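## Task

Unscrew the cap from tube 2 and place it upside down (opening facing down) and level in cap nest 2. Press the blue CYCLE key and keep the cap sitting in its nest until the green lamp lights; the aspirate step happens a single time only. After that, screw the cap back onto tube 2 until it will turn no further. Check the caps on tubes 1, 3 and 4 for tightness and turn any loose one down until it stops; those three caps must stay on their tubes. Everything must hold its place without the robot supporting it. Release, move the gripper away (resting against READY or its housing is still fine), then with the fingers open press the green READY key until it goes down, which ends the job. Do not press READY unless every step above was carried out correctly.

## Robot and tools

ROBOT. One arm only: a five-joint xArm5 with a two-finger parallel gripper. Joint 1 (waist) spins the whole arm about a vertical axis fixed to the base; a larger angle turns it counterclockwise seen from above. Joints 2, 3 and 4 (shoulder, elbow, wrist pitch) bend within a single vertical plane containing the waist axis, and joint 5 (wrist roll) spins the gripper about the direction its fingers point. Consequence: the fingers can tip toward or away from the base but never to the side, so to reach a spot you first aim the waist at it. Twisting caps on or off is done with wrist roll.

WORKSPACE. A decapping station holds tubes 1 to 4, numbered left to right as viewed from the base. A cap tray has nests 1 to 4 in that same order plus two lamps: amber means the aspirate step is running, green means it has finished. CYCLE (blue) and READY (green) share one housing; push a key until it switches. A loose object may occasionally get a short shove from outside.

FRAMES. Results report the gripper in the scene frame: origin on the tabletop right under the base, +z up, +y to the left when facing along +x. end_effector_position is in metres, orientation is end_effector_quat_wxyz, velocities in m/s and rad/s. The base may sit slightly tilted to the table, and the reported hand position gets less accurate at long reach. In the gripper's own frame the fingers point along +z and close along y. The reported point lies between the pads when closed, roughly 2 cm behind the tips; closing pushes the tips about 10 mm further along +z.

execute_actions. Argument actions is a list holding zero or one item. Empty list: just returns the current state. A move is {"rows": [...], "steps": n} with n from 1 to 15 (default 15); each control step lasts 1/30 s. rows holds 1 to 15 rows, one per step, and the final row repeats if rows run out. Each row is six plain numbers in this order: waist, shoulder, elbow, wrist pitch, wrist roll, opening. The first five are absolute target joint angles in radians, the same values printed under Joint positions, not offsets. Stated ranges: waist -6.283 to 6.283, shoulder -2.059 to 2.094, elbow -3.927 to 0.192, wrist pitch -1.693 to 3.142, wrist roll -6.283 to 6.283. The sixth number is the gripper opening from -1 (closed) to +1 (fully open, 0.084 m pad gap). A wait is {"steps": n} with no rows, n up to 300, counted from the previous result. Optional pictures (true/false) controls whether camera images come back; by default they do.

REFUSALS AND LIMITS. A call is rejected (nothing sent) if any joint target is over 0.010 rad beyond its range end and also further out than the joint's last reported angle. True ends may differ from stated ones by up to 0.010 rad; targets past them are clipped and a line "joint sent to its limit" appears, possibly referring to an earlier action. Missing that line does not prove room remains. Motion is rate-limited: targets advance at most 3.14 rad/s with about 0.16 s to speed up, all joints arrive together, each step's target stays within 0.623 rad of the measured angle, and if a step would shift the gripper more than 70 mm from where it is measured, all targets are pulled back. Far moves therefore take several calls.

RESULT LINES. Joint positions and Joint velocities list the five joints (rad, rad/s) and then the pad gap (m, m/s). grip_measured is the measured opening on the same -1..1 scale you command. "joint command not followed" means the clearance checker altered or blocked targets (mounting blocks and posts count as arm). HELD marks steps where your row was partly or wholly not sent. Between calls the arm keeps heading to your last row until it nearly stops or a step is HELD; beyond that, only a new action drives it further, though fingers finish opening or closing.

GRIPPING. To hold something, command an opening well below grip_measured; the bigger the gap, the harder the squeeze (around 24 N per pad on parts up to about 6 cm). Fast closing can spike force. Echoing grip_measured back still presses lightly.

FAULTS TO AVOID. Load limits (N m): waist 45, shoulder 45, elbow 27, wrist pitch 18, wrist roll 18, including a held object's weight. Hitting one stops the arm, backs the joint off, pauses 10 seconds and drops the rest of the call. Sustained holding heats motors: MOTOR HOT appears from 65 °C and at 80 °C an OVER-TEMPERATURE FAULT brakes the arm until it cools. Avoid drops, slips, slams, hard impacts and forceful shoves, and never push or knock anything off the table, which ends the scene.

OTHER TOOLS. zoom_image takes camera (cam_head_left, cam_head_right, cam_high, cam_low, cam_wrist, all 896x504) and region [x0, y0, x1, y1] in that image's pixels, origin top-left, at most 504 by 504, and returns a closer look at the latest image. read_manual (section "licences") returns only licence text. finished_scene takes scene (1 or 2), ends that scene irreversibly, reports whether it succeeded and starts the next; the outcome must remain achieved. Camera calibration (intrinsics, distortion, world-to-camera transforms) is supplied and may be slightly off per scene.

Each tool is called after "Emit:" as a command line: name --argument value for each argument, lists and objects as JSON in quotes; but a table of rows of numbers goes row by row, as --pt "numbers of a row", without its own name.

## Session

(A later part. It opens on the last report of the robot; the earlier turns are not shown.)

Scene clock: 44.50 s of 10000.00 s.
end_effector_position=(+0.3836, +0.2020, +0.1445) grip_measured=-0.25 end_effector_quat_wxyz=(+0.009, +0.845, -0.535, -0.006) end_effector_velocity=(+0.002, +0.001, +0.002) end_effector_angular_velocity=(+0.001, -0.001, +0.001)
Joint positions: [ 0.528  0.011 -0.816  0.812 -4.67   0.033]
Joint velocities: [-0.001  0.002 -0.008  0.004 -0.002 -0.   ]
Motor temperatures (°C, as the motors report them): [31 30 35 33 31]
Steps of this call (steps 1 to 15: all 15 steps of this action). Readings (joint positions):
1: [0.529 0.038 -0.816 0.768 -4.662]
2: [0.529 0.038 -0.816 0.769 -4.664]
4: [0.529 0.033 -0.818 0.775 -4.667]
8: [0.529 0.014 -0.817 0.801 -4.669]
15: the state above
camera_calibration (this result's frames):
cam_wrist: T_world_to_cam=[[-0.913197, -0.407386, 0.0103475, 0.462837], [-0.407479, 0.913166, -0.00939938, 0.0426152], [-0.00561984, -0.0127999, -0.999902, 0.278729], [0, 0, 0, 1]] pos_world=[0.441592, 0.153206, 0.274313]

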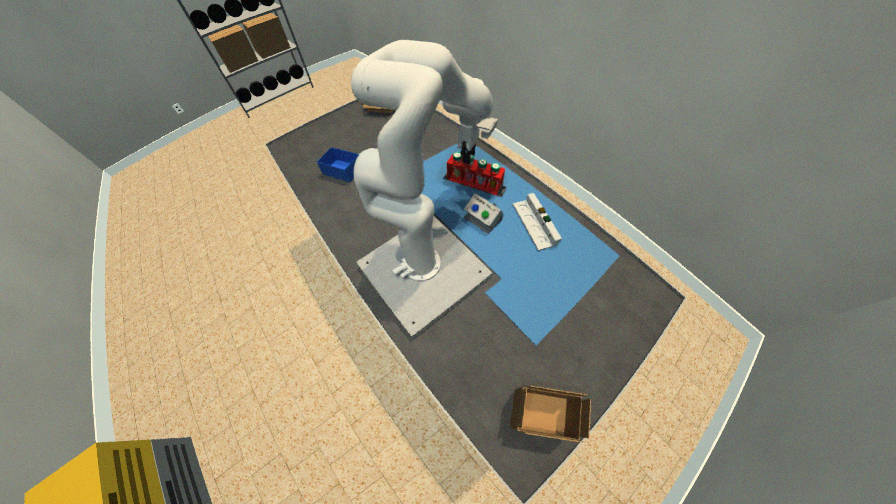

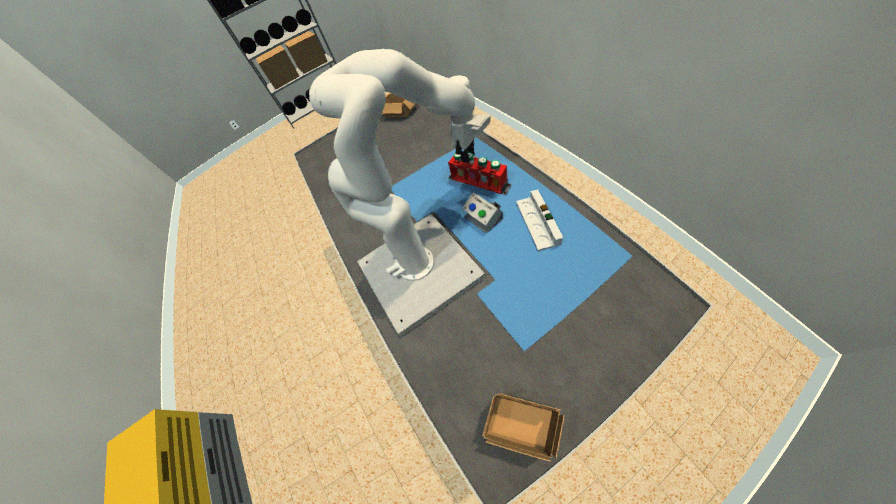

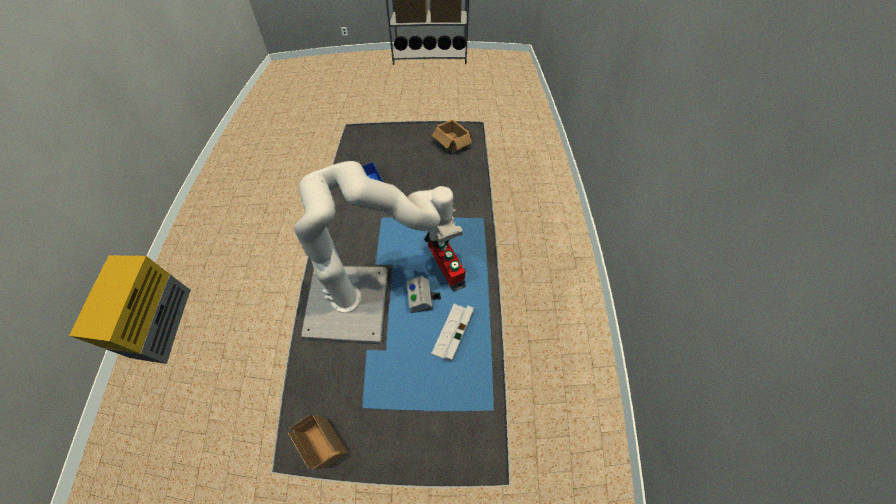

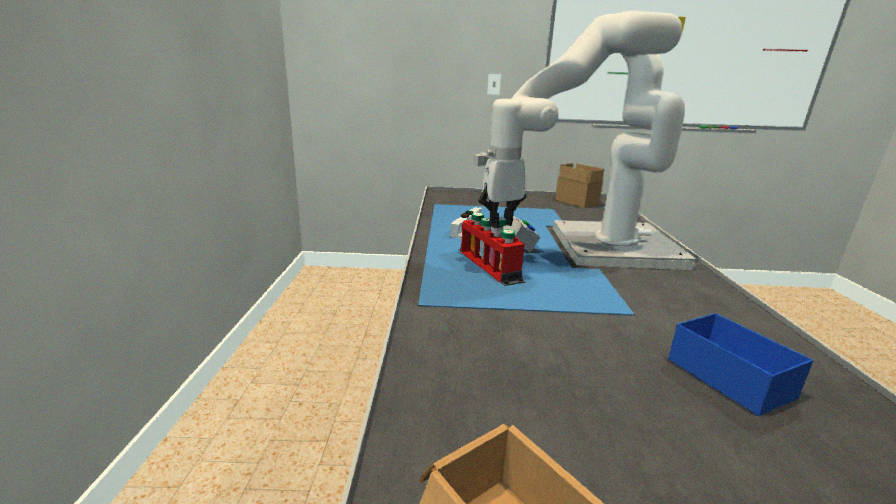

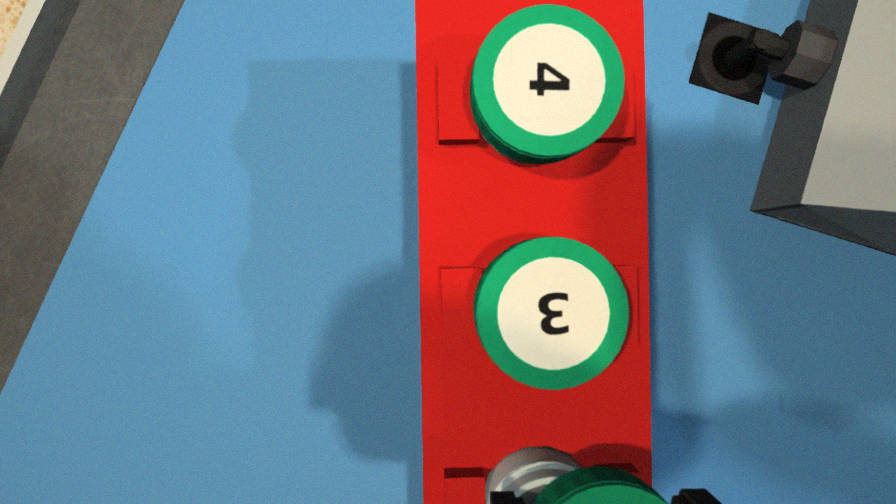

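Emit:
execute_actions --actions '[{"rows":[[0.527,-0.02,-0.825,0.845,-4.67,-0.8],[0.527,-0.06,-0.84,0.9,-4.67,-0.8],[0.527,-0.1,-0.86,0.96,-4.67,-0.8],[0.527,-0.139,-0.9,1.04,-4.67,-0.8],[0.527,-0.139,-0.9,1.04,-4.67,-0.8],[0.527,-0.139,-0.9,1.04,-4.67,-0.8],[0.527,-0.139,-0.9,1.04,-4.67,-0.8],[0.05,-0.139,-0.9,1.04,-5.0,-0.8]]}]' --pictures false

Emit:
execute_actions --actions '[{"steps":12}]'

Scene clock: 50.20 s of 10000.00 s.
end_effector_position=(+0.4062, +0.1353, +0.2129) grip_measured=-0.25 end_effector_quat_wxyz=(+0.008, +0.831, -0.556, -0.005) end_effector_velocity=(+0.117, -0.338, +0.043) end_effector_angular_velocity=(+0.008, -0.033, -0.259)
Joint positions: [ 0.364 -0.119 -0.886  1.008 -4.782  0.033]
Joint velocities: [-0.841 -0.062 -0.054  0.083 -0.582  0.   ]
Motor temperatures (°C, as the motors report them): [31 30 35 33 31]
Steps of this call (steps 1 to 15: the robot went on to your last target; steps 16 to 156: nothing new was sent; steps 157 to 171: all 15 steps of this action). Readings (joint positions):
157: [0.527 0.010 -0.820 0.810 -4.670]
158: [0.527 0.008 -0.820 0.813 -4.670]
160: [0.527 -0.010 -0.823 0.840 -4.670]
164: [0.527 -0.092 -0.870 0.960 -4.670]
171: the state above

Scene clock: 50.60 s of 10000.00 s.
end_effector_position=(+0.4266, +0.0116, +0.2246) grip_measured=-0.25 end_effector_quat_wxyz=(+0.007, +0.804, -0.594, -0.004) end_effector_velocity=(+0.000, -0.090, +0.009) end_effector_angular_velocity=(-0.001, +0.001, -0.049)
Joint positions: [ 0.067 -0.138 -0.899  1.038 -4.986  0.033]
Joint velocities: [-0.212 -0.015 -0.009  0.025 -0.163 -0.   ]
Motor temperatures (°C, as the motors report them): [31 30 35 33 31]
Steps of this call (steps 1 to 12: the robot went on to your last target). Readings (joint positions):
1: [0.336 -0.121 -0.888 1.011 -4.802]
2: [0.308 -0.123 -0.890 1.014 -4.821]
4: [0.251 -0.126 -0.892 1.020 -4.861]
8: [0.137 -0.133 -0.896 1.031 -4.939]
12: the state above
camera_calibration (this result's frames):
cam_wrist: T_world_to_cam=[[-0.962362, -0.271729, 0.00485337, 0.444364], [-0.271767, 0.9623, -0.0110531, 0.176706], [-0.00166695, -0.011956, -0.999927, 0.354964], [0, 0, 0, 1]] pos_world=[0.476253, -0.0450539, 0.354735]

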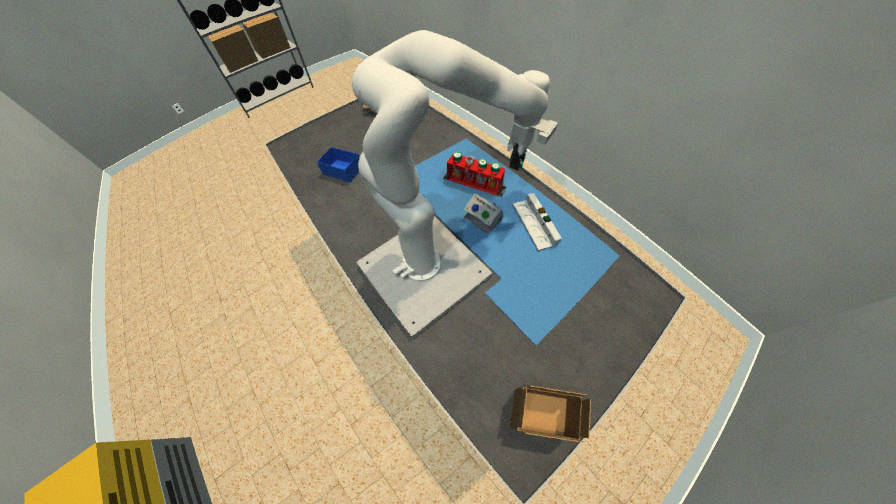

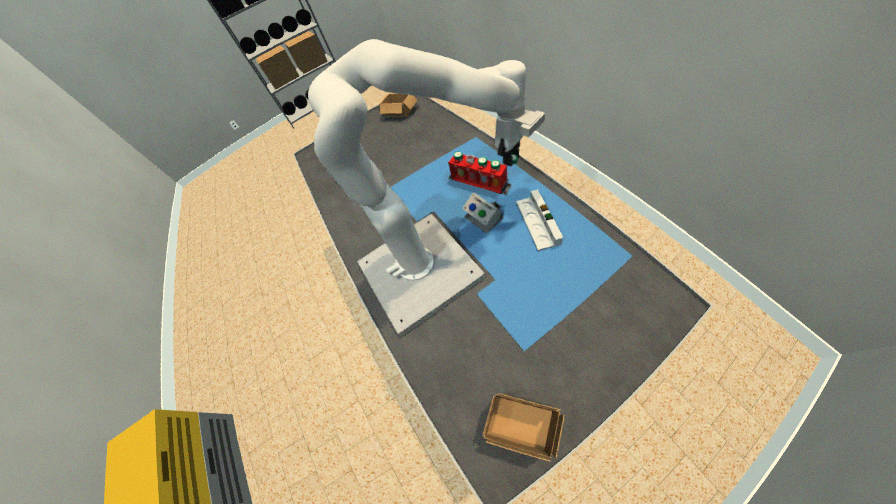

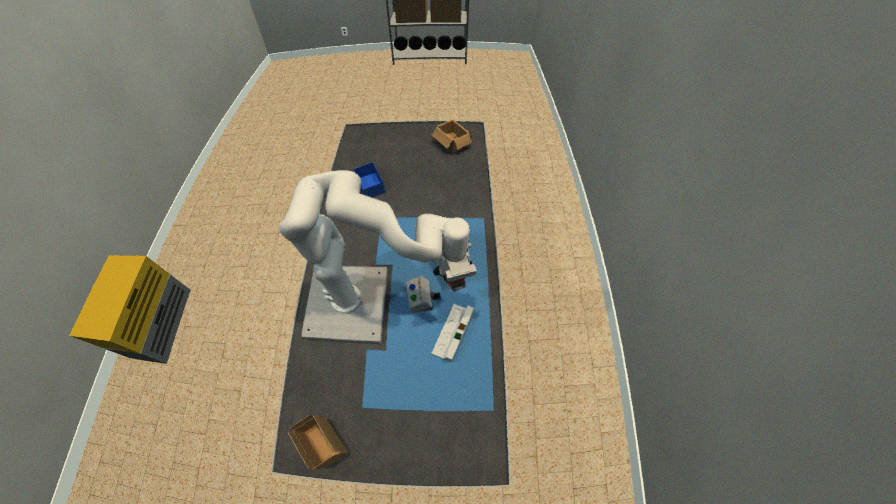

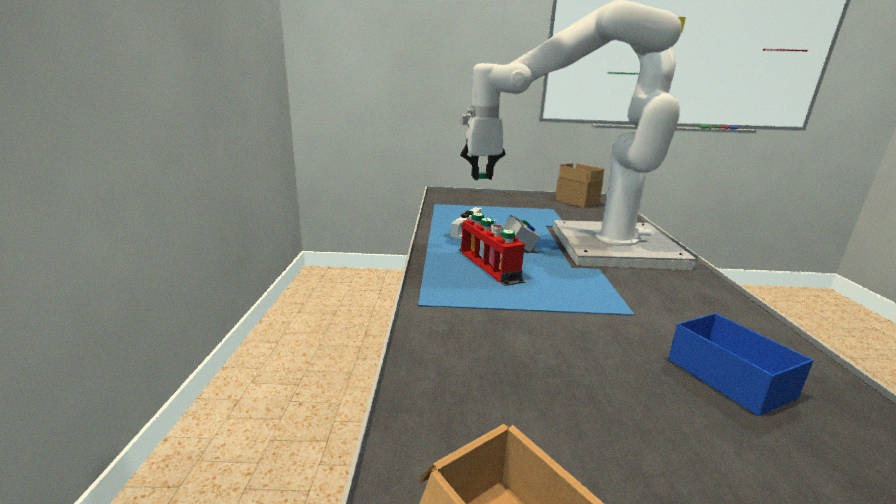

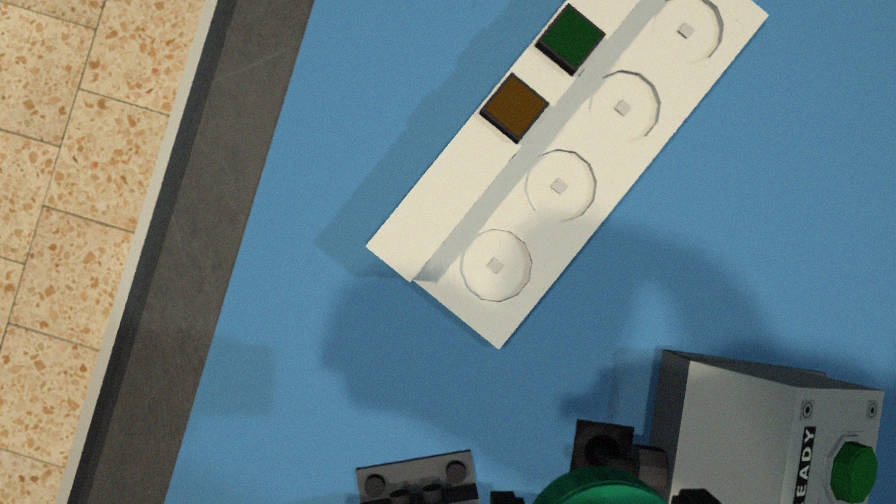

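Emit:
execute_actions --actions '[{"rows":[[-0.05,-0.02,-0.78,0.8,-5.1,-0.8]]}]' --pictures false

Emit:
execute_actions --actions '[{"steps":8}]'

Scene clock: 53.70 s of 10000.00 s.
end_effector_position=(+0.4240, -0.0379, +0.1477) grip_measured=-0.25 end_effector_quat_wxyz=(+0.007, +0.803, -0.596, -0.003) end_effector_velocity=(+0.006, -0.007, -0.005) end_effector_angular_velocity=(-0.003, -0.031, +0.007)
Joint positions: [-0.048 -0.022 -0.783  0.804 -5.098  0.033]
Joint velocities: [-0.014  0.011  0.013 -0.055 -0.021 -0.   ]
Motor temperatures (°C, as the motors report them): [31 30 36 33 31]
Steps of this call (steps 1 to 30: the robot went on to your last target; steps 31 to 78: nothing new was sent; steps 79 to 93: all 15 steps of this action). Readings (joint positions):
79: [0.050 -0.139 -0.900 1.040 -5.000]
80: [0.049 -0.138 -0.899 1.036 -5.002]
82: [0.034 -0.121 -0.883 0.994 -5.019]
86: [-0.023 -0.051 -0.811 0.870 -5.071]
93: the state above

Scene clock: 53.97 s of 10000.00 s.
end_effector_position=(+0.4235, -0.0386, +0.1463) grip_measured=-0.25 end_effector_quat_wxyz=(+0.007, +0.803, -0.596, -0.003) end_effector_velocity=(-0.001, -0.001, -0.002) end_effector_angular_velocity=(+0.000, +0.004, +0.000)
Joint positions: [-0.05  -0.021 -0.78   0.8   -5.1    0.033]
Joint velocities: [-0.002  0.003  0.003 -0.002 -0.002 -0.   ]
Motor temperatures (°C, as the motors report them): [31 30 36 33 31]
Steps of this call (steps 1 to 8: the robot went on to your last target). Readings (joint positions):
1: [-0.049 -0.022 -0.782 0.803 -5.099]
2: [-0.049 -0.022 -0.782 0.802 -5.099]
4: [-0.049 -0.021 -0.781 0.801 -5.100]
8: the state above
camera_calibration (this result's frames):
cam_wrist: T_world_to_cam=[[-0.96331, -0.268373, 0.00327882, 0.428922], [-0.268393, 0.96324, -0.0115986, 0.221929], [-0.0000455307, -0.0120531, -0.999927, 0.275328], [0, 0, 0, 1]] pos_world=[0.472762, -0.0953414, 0.276476]

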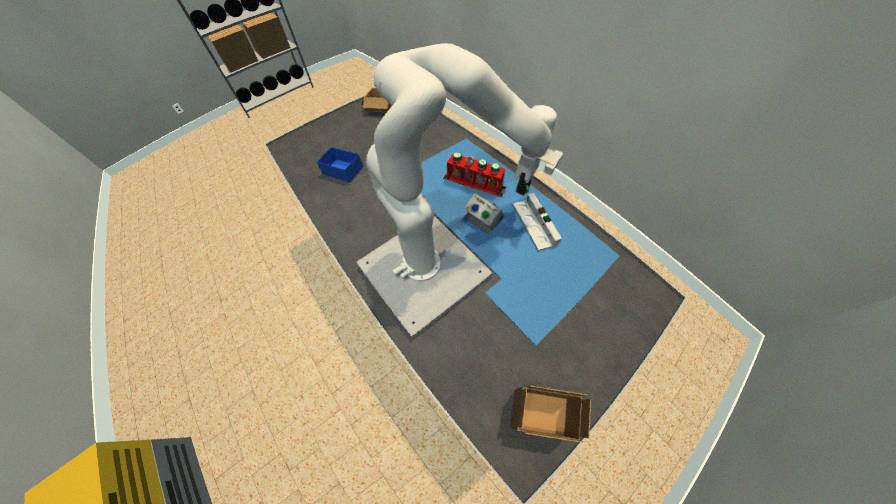

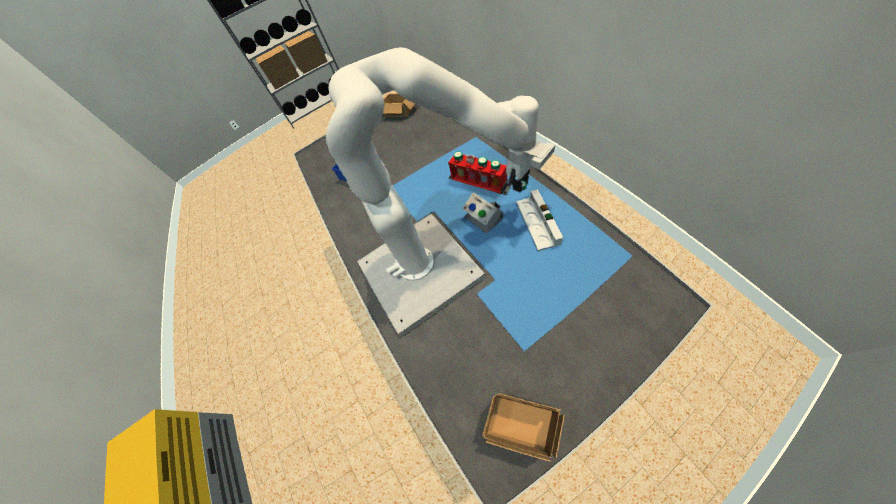

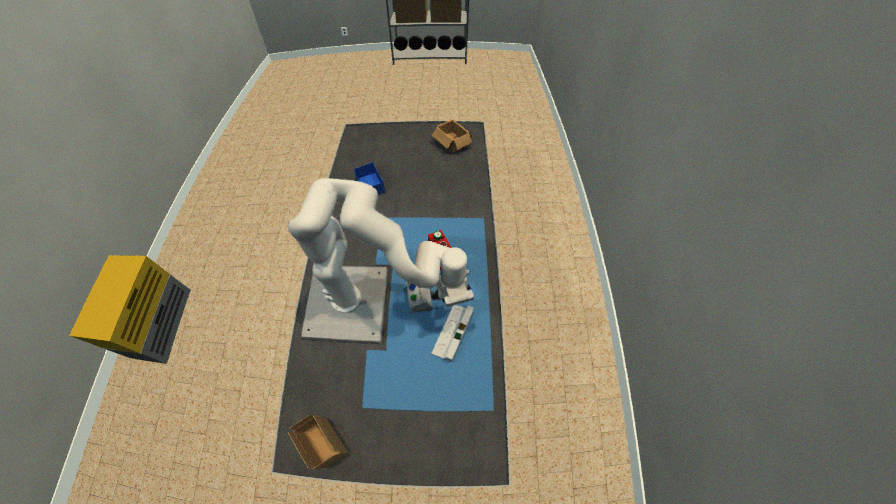

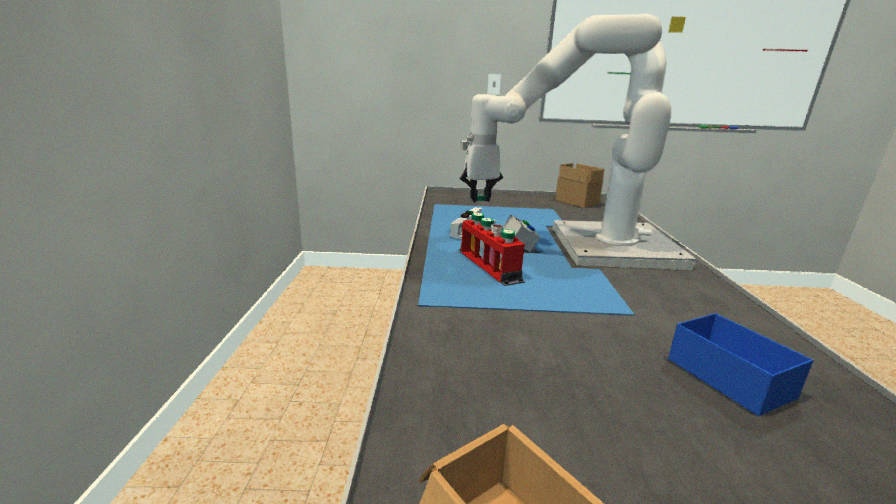

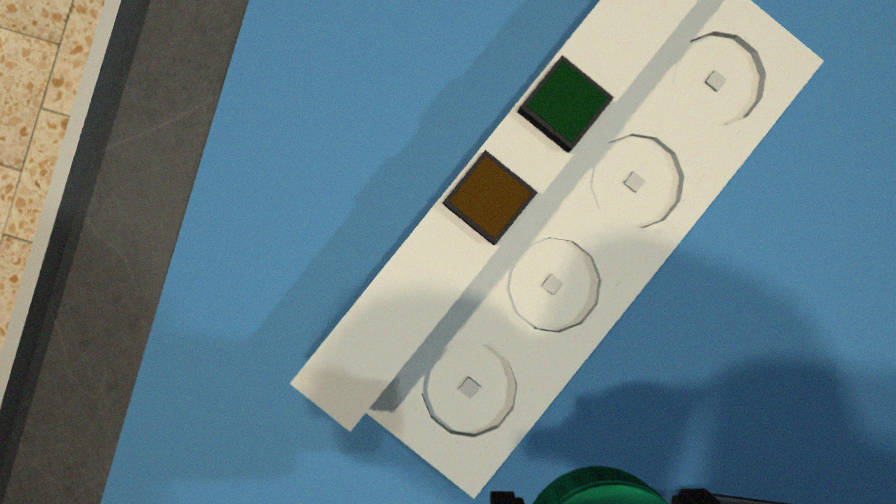

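Emit:
execute_actions --actions '[]'

Scene clock: 66.80 s of 10000.00 s.
end_effector_position=(+0.4233, -0.0387, +0.1459) grip_measured=-0.25 end_effector_quat_wxyz=(+0.007, +0.803, -0.596, -0.004) end_effector_velocity=(+0.001, -0.000, +0.001) end_effector_angular_velocity=(-0.000, -0.002, +0.001)
Joint positions: [-0.05  -0.02  -0.78   0.8   -5.1    0.033]
Joint velocities: [ 0.    -0.001 -0.001 -0.    -0.001 -0.   ]
Motor temperatures (°C, as the motors report them): [31 31 36 33 31]
Steps of this call (steps 1 to 15: the robot went on to your last target; steps 16 to 385: nothing new was sent). Readings (joint positions):
1: [-0.050 -0.020 -0.780 0.800 -5.100]
2: [-0.050 -0.020 -0.780 0.800 -5.100]
4: [-0.050 -0.020 -0.780 0.800 -5.100]
8: [-0.050 -0.020 -0.780 0.800 -5.100]
385: the state above
The arm was judged still, so your last target was given up. Only a new action makes it travel on or press farther. Fingers that are still opening or closing keep moving.
camera_calibration (this result's frames):
cam_wrist: T_world_to_cam=[[-0.96337, -0.268145, 0.00399555, 0.428591], [-0.268174, 0.963304, -0.0113284, 0.221849], [-0.000811273, -0.0119849, -0.999928, 0.275291], [0, 0, 0, 1]] pos_world=[0.472609, -0.0954844, 0.276072]

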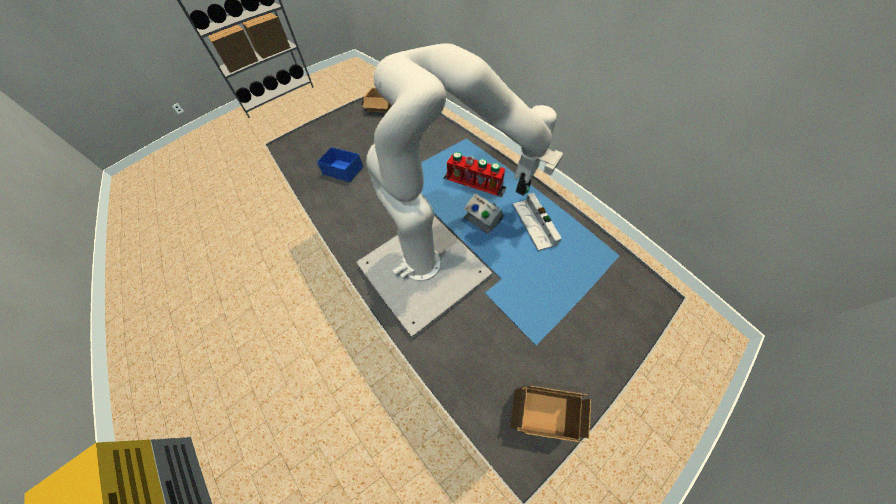

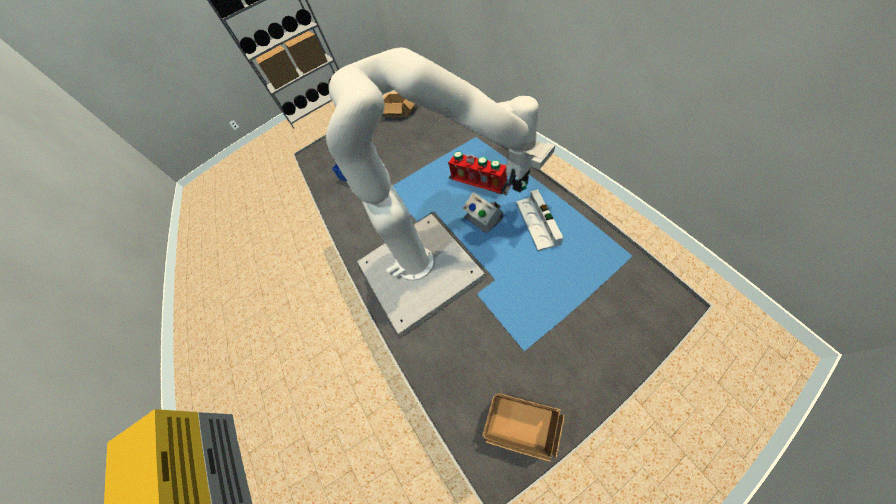

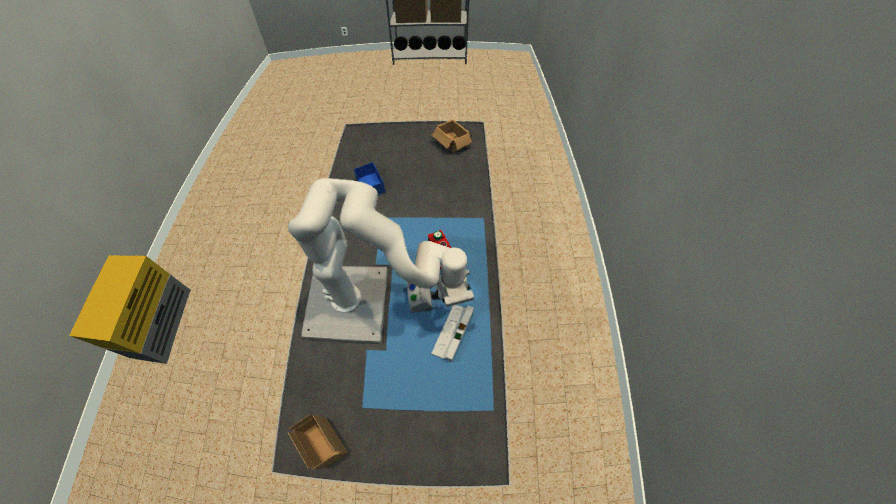

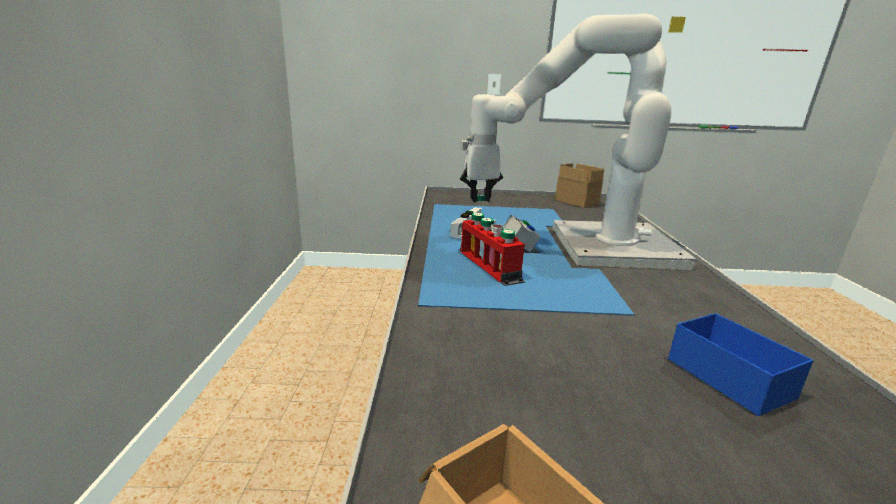

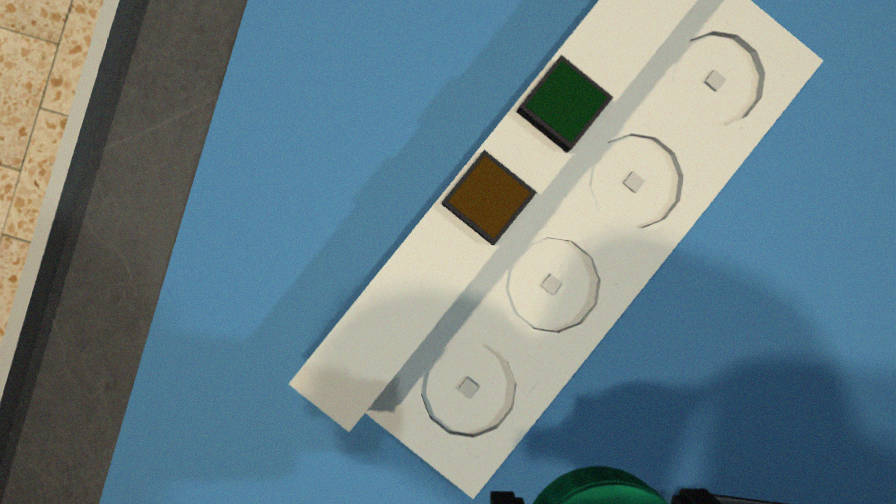

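Emit:
execute_actions --actions '[{"rows":[[-0.11,0.05,-0.79,0.74,-5.6,-0.8],[-0.14,0.1,-0.795,0.695,-5.9,-0.8],[-0.171,0.15,-0.8,0.65,-6.08,-0.8],[-0.171,0.15,-0.8,0.65,-6.08,-0.8],[-0.171,0.198,-0.801,0.603,-6.08,-0.8]],"steps":15}]'

Scene clock: 73.23 s of 10000.00 s.
end_effector_position=(+0.4314, -0.0901, +0.0787) grip_measured=-0.25 end_effector_quat_wxyz=(+0.005, +0.964, -0.265, -0.008) end_effector_velocity=(+0.014, -0.046, -0.067) end_effector_angular_velocity=(+0.019, -0.026, +1.397)
Joint positions: [-0.164  0.182 -0.798  0.621 -5.954  0.033]
Joint velocities: [-0.095  0.213 -0.033 -0.216 -1.492  0.   ]
Motor temperatures (°C, as the motors report them): [31 31 36 33 31]
Steps of this call (steps 1 to 178: nothing new was sent; steps 179 to 193: all 15 steps of this action). Readings (joint positions):
179: [-0.050 -0.020 -0.780 0.800 -5.100]
180: [-0.050 -0.020 -0.780 0.800 -5.104]
182: [-0.055 -0.014 -0.781 0.794 -5.147]
186: [-0.098 0.047 -0.790 0.738 -5.416]
193: the state above
camera_calibration (this result's frames):
cam_wrist: T_world_to_cam=[[-0.530512, -0.847671, 0.00336939, 0.183992], [-0.847661, 0.530522, 0.0041207, 0.482571], [-0.00528053, -0.000670015, -0.999986, 0.210418], [0, 0, 0, 1]] pos_world=[0.507777, -0.0999094, 0.207806]

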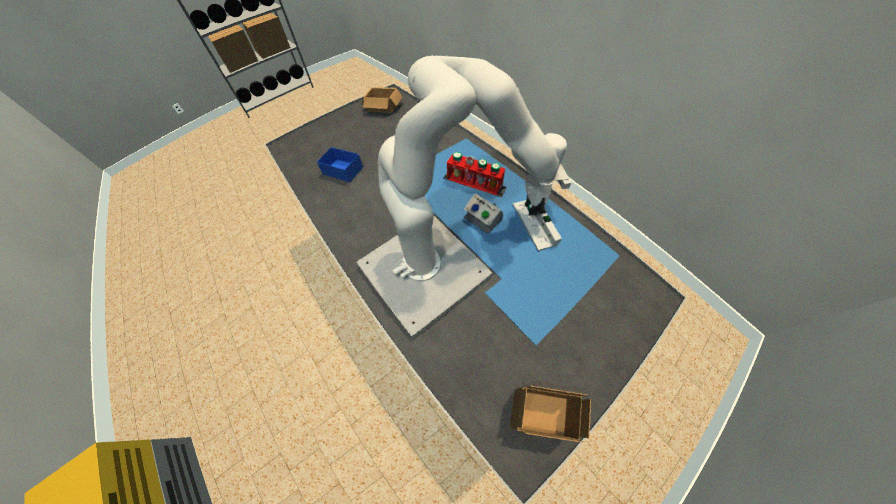

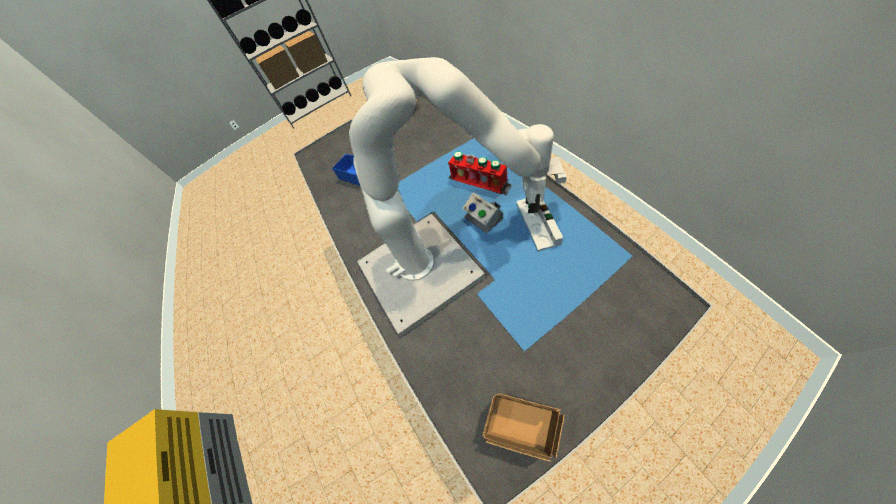

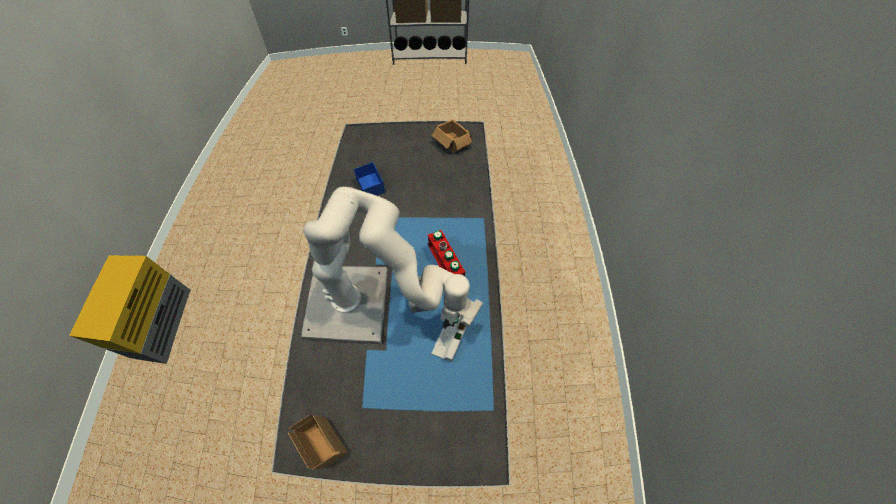

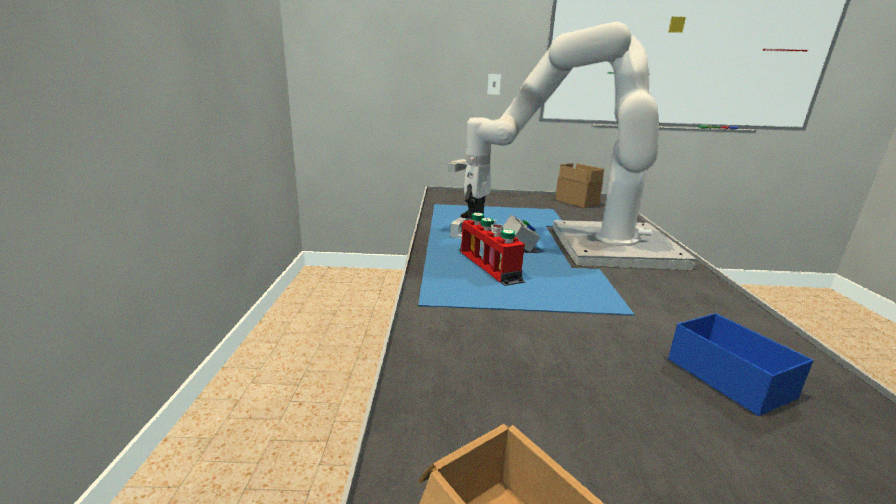

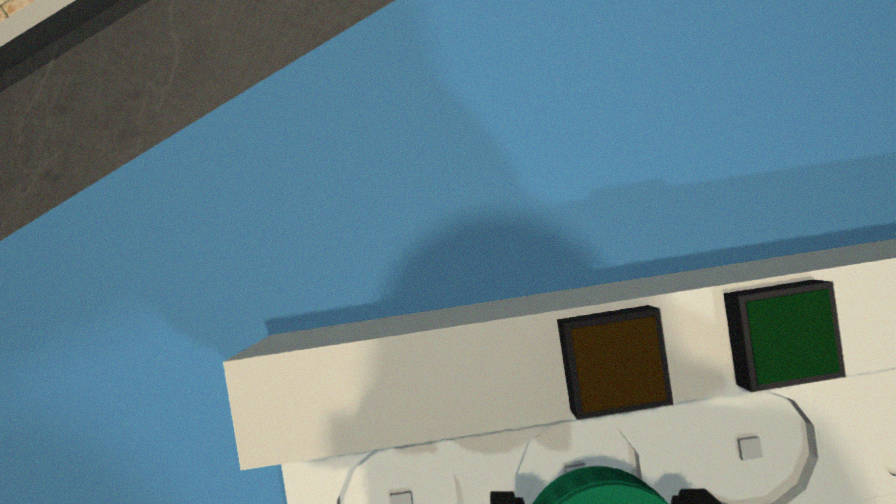

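Emit:
execute_actions --actions '[]'

Scene clock: 74.10 s of 10000.00 s.
end_effector_position=(+0.4330, -0.0938, +0.0739) grip_measured=-0.25 end_effector_quat_wxyz=(+0.005, +0.978, -0.207, -0.006) end_effector_velocity=(-0.000, -0.000, -0.000) end_effector_angular_velocity=(+0.000, +0.002, +0.000)
Joint positions: [-0.171  0.198 -0.801  0.603 -6.08   0.033]
Joint velocities: [-0.001  0.001 -0.     0.001 -0.001 -0.   ]
Motor temperatures (°C, as the motors report them): [31 31 36 33 31]
Steps of this call (steps 1 to 26: the robot went on to your last target). Readings (joint positions):
1: [-0.166 0.188 -0.799 0.615 -5.996]
2: [-0.168 0.191 -0.800 0.611 -6.025]
4: [-0.169 0.194 -0.801 0.606 -6.056]
8: [-0.170 0.196 -0.801 0.604 -6.075]
26: the state above
camera_calibration (this result's frames):
cam_wrist: T_world_to_cam=[[-0.426296, -0.904583, 0.000720075, 0.131429], [-0.904582, 0.426297, 0.00140099, 0.500988], [-0.00157428, -0.0000541289, -0.999999, 0.204134], [0, 0, 0, 1]] pos_world=[0.509534, -0.0946706, 0.203337]

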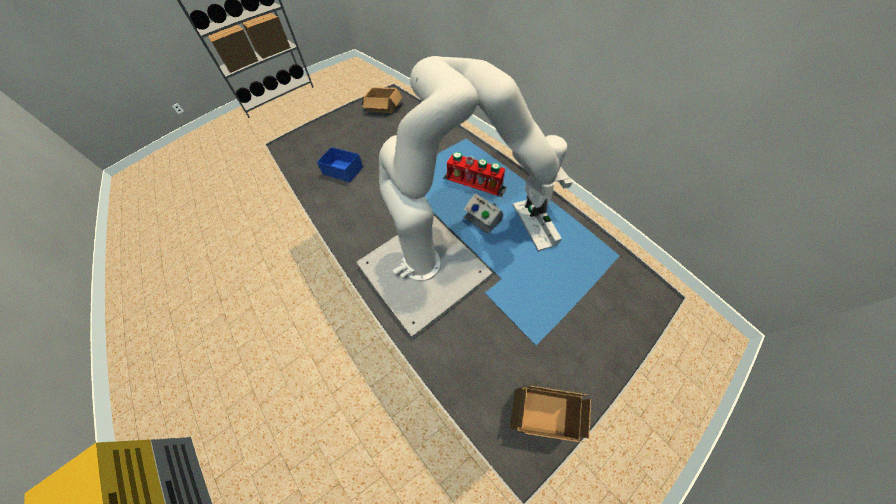

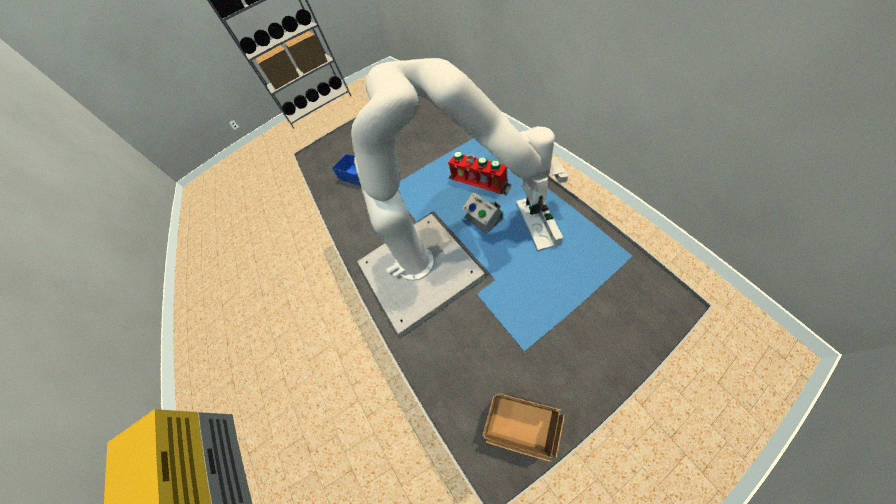

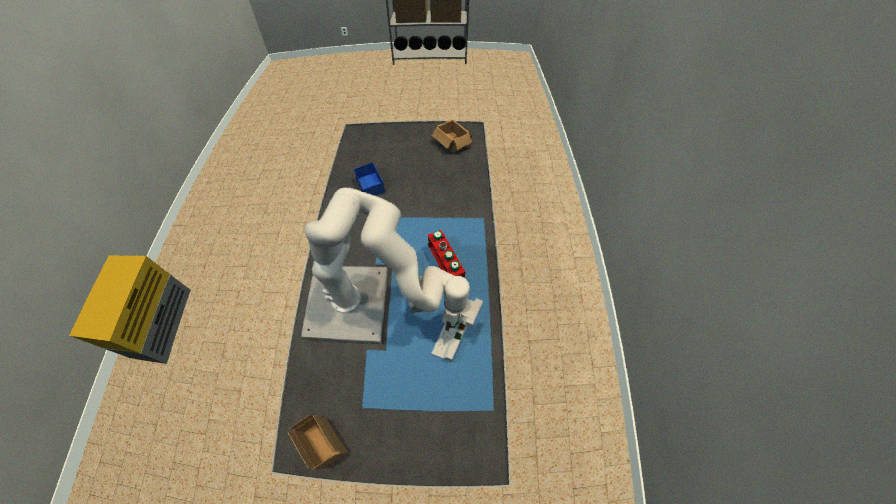

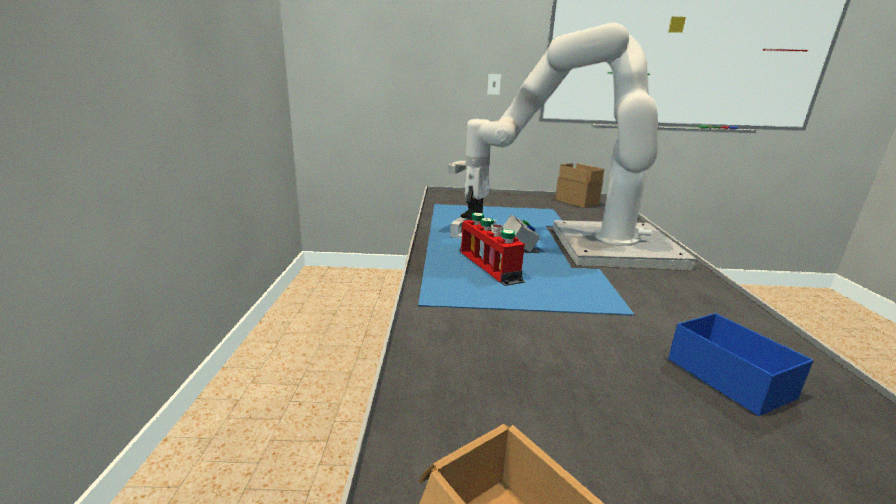

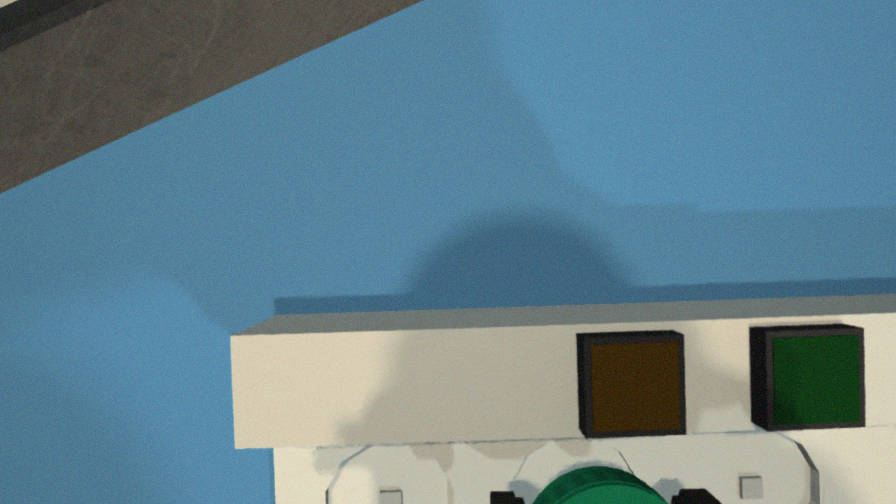

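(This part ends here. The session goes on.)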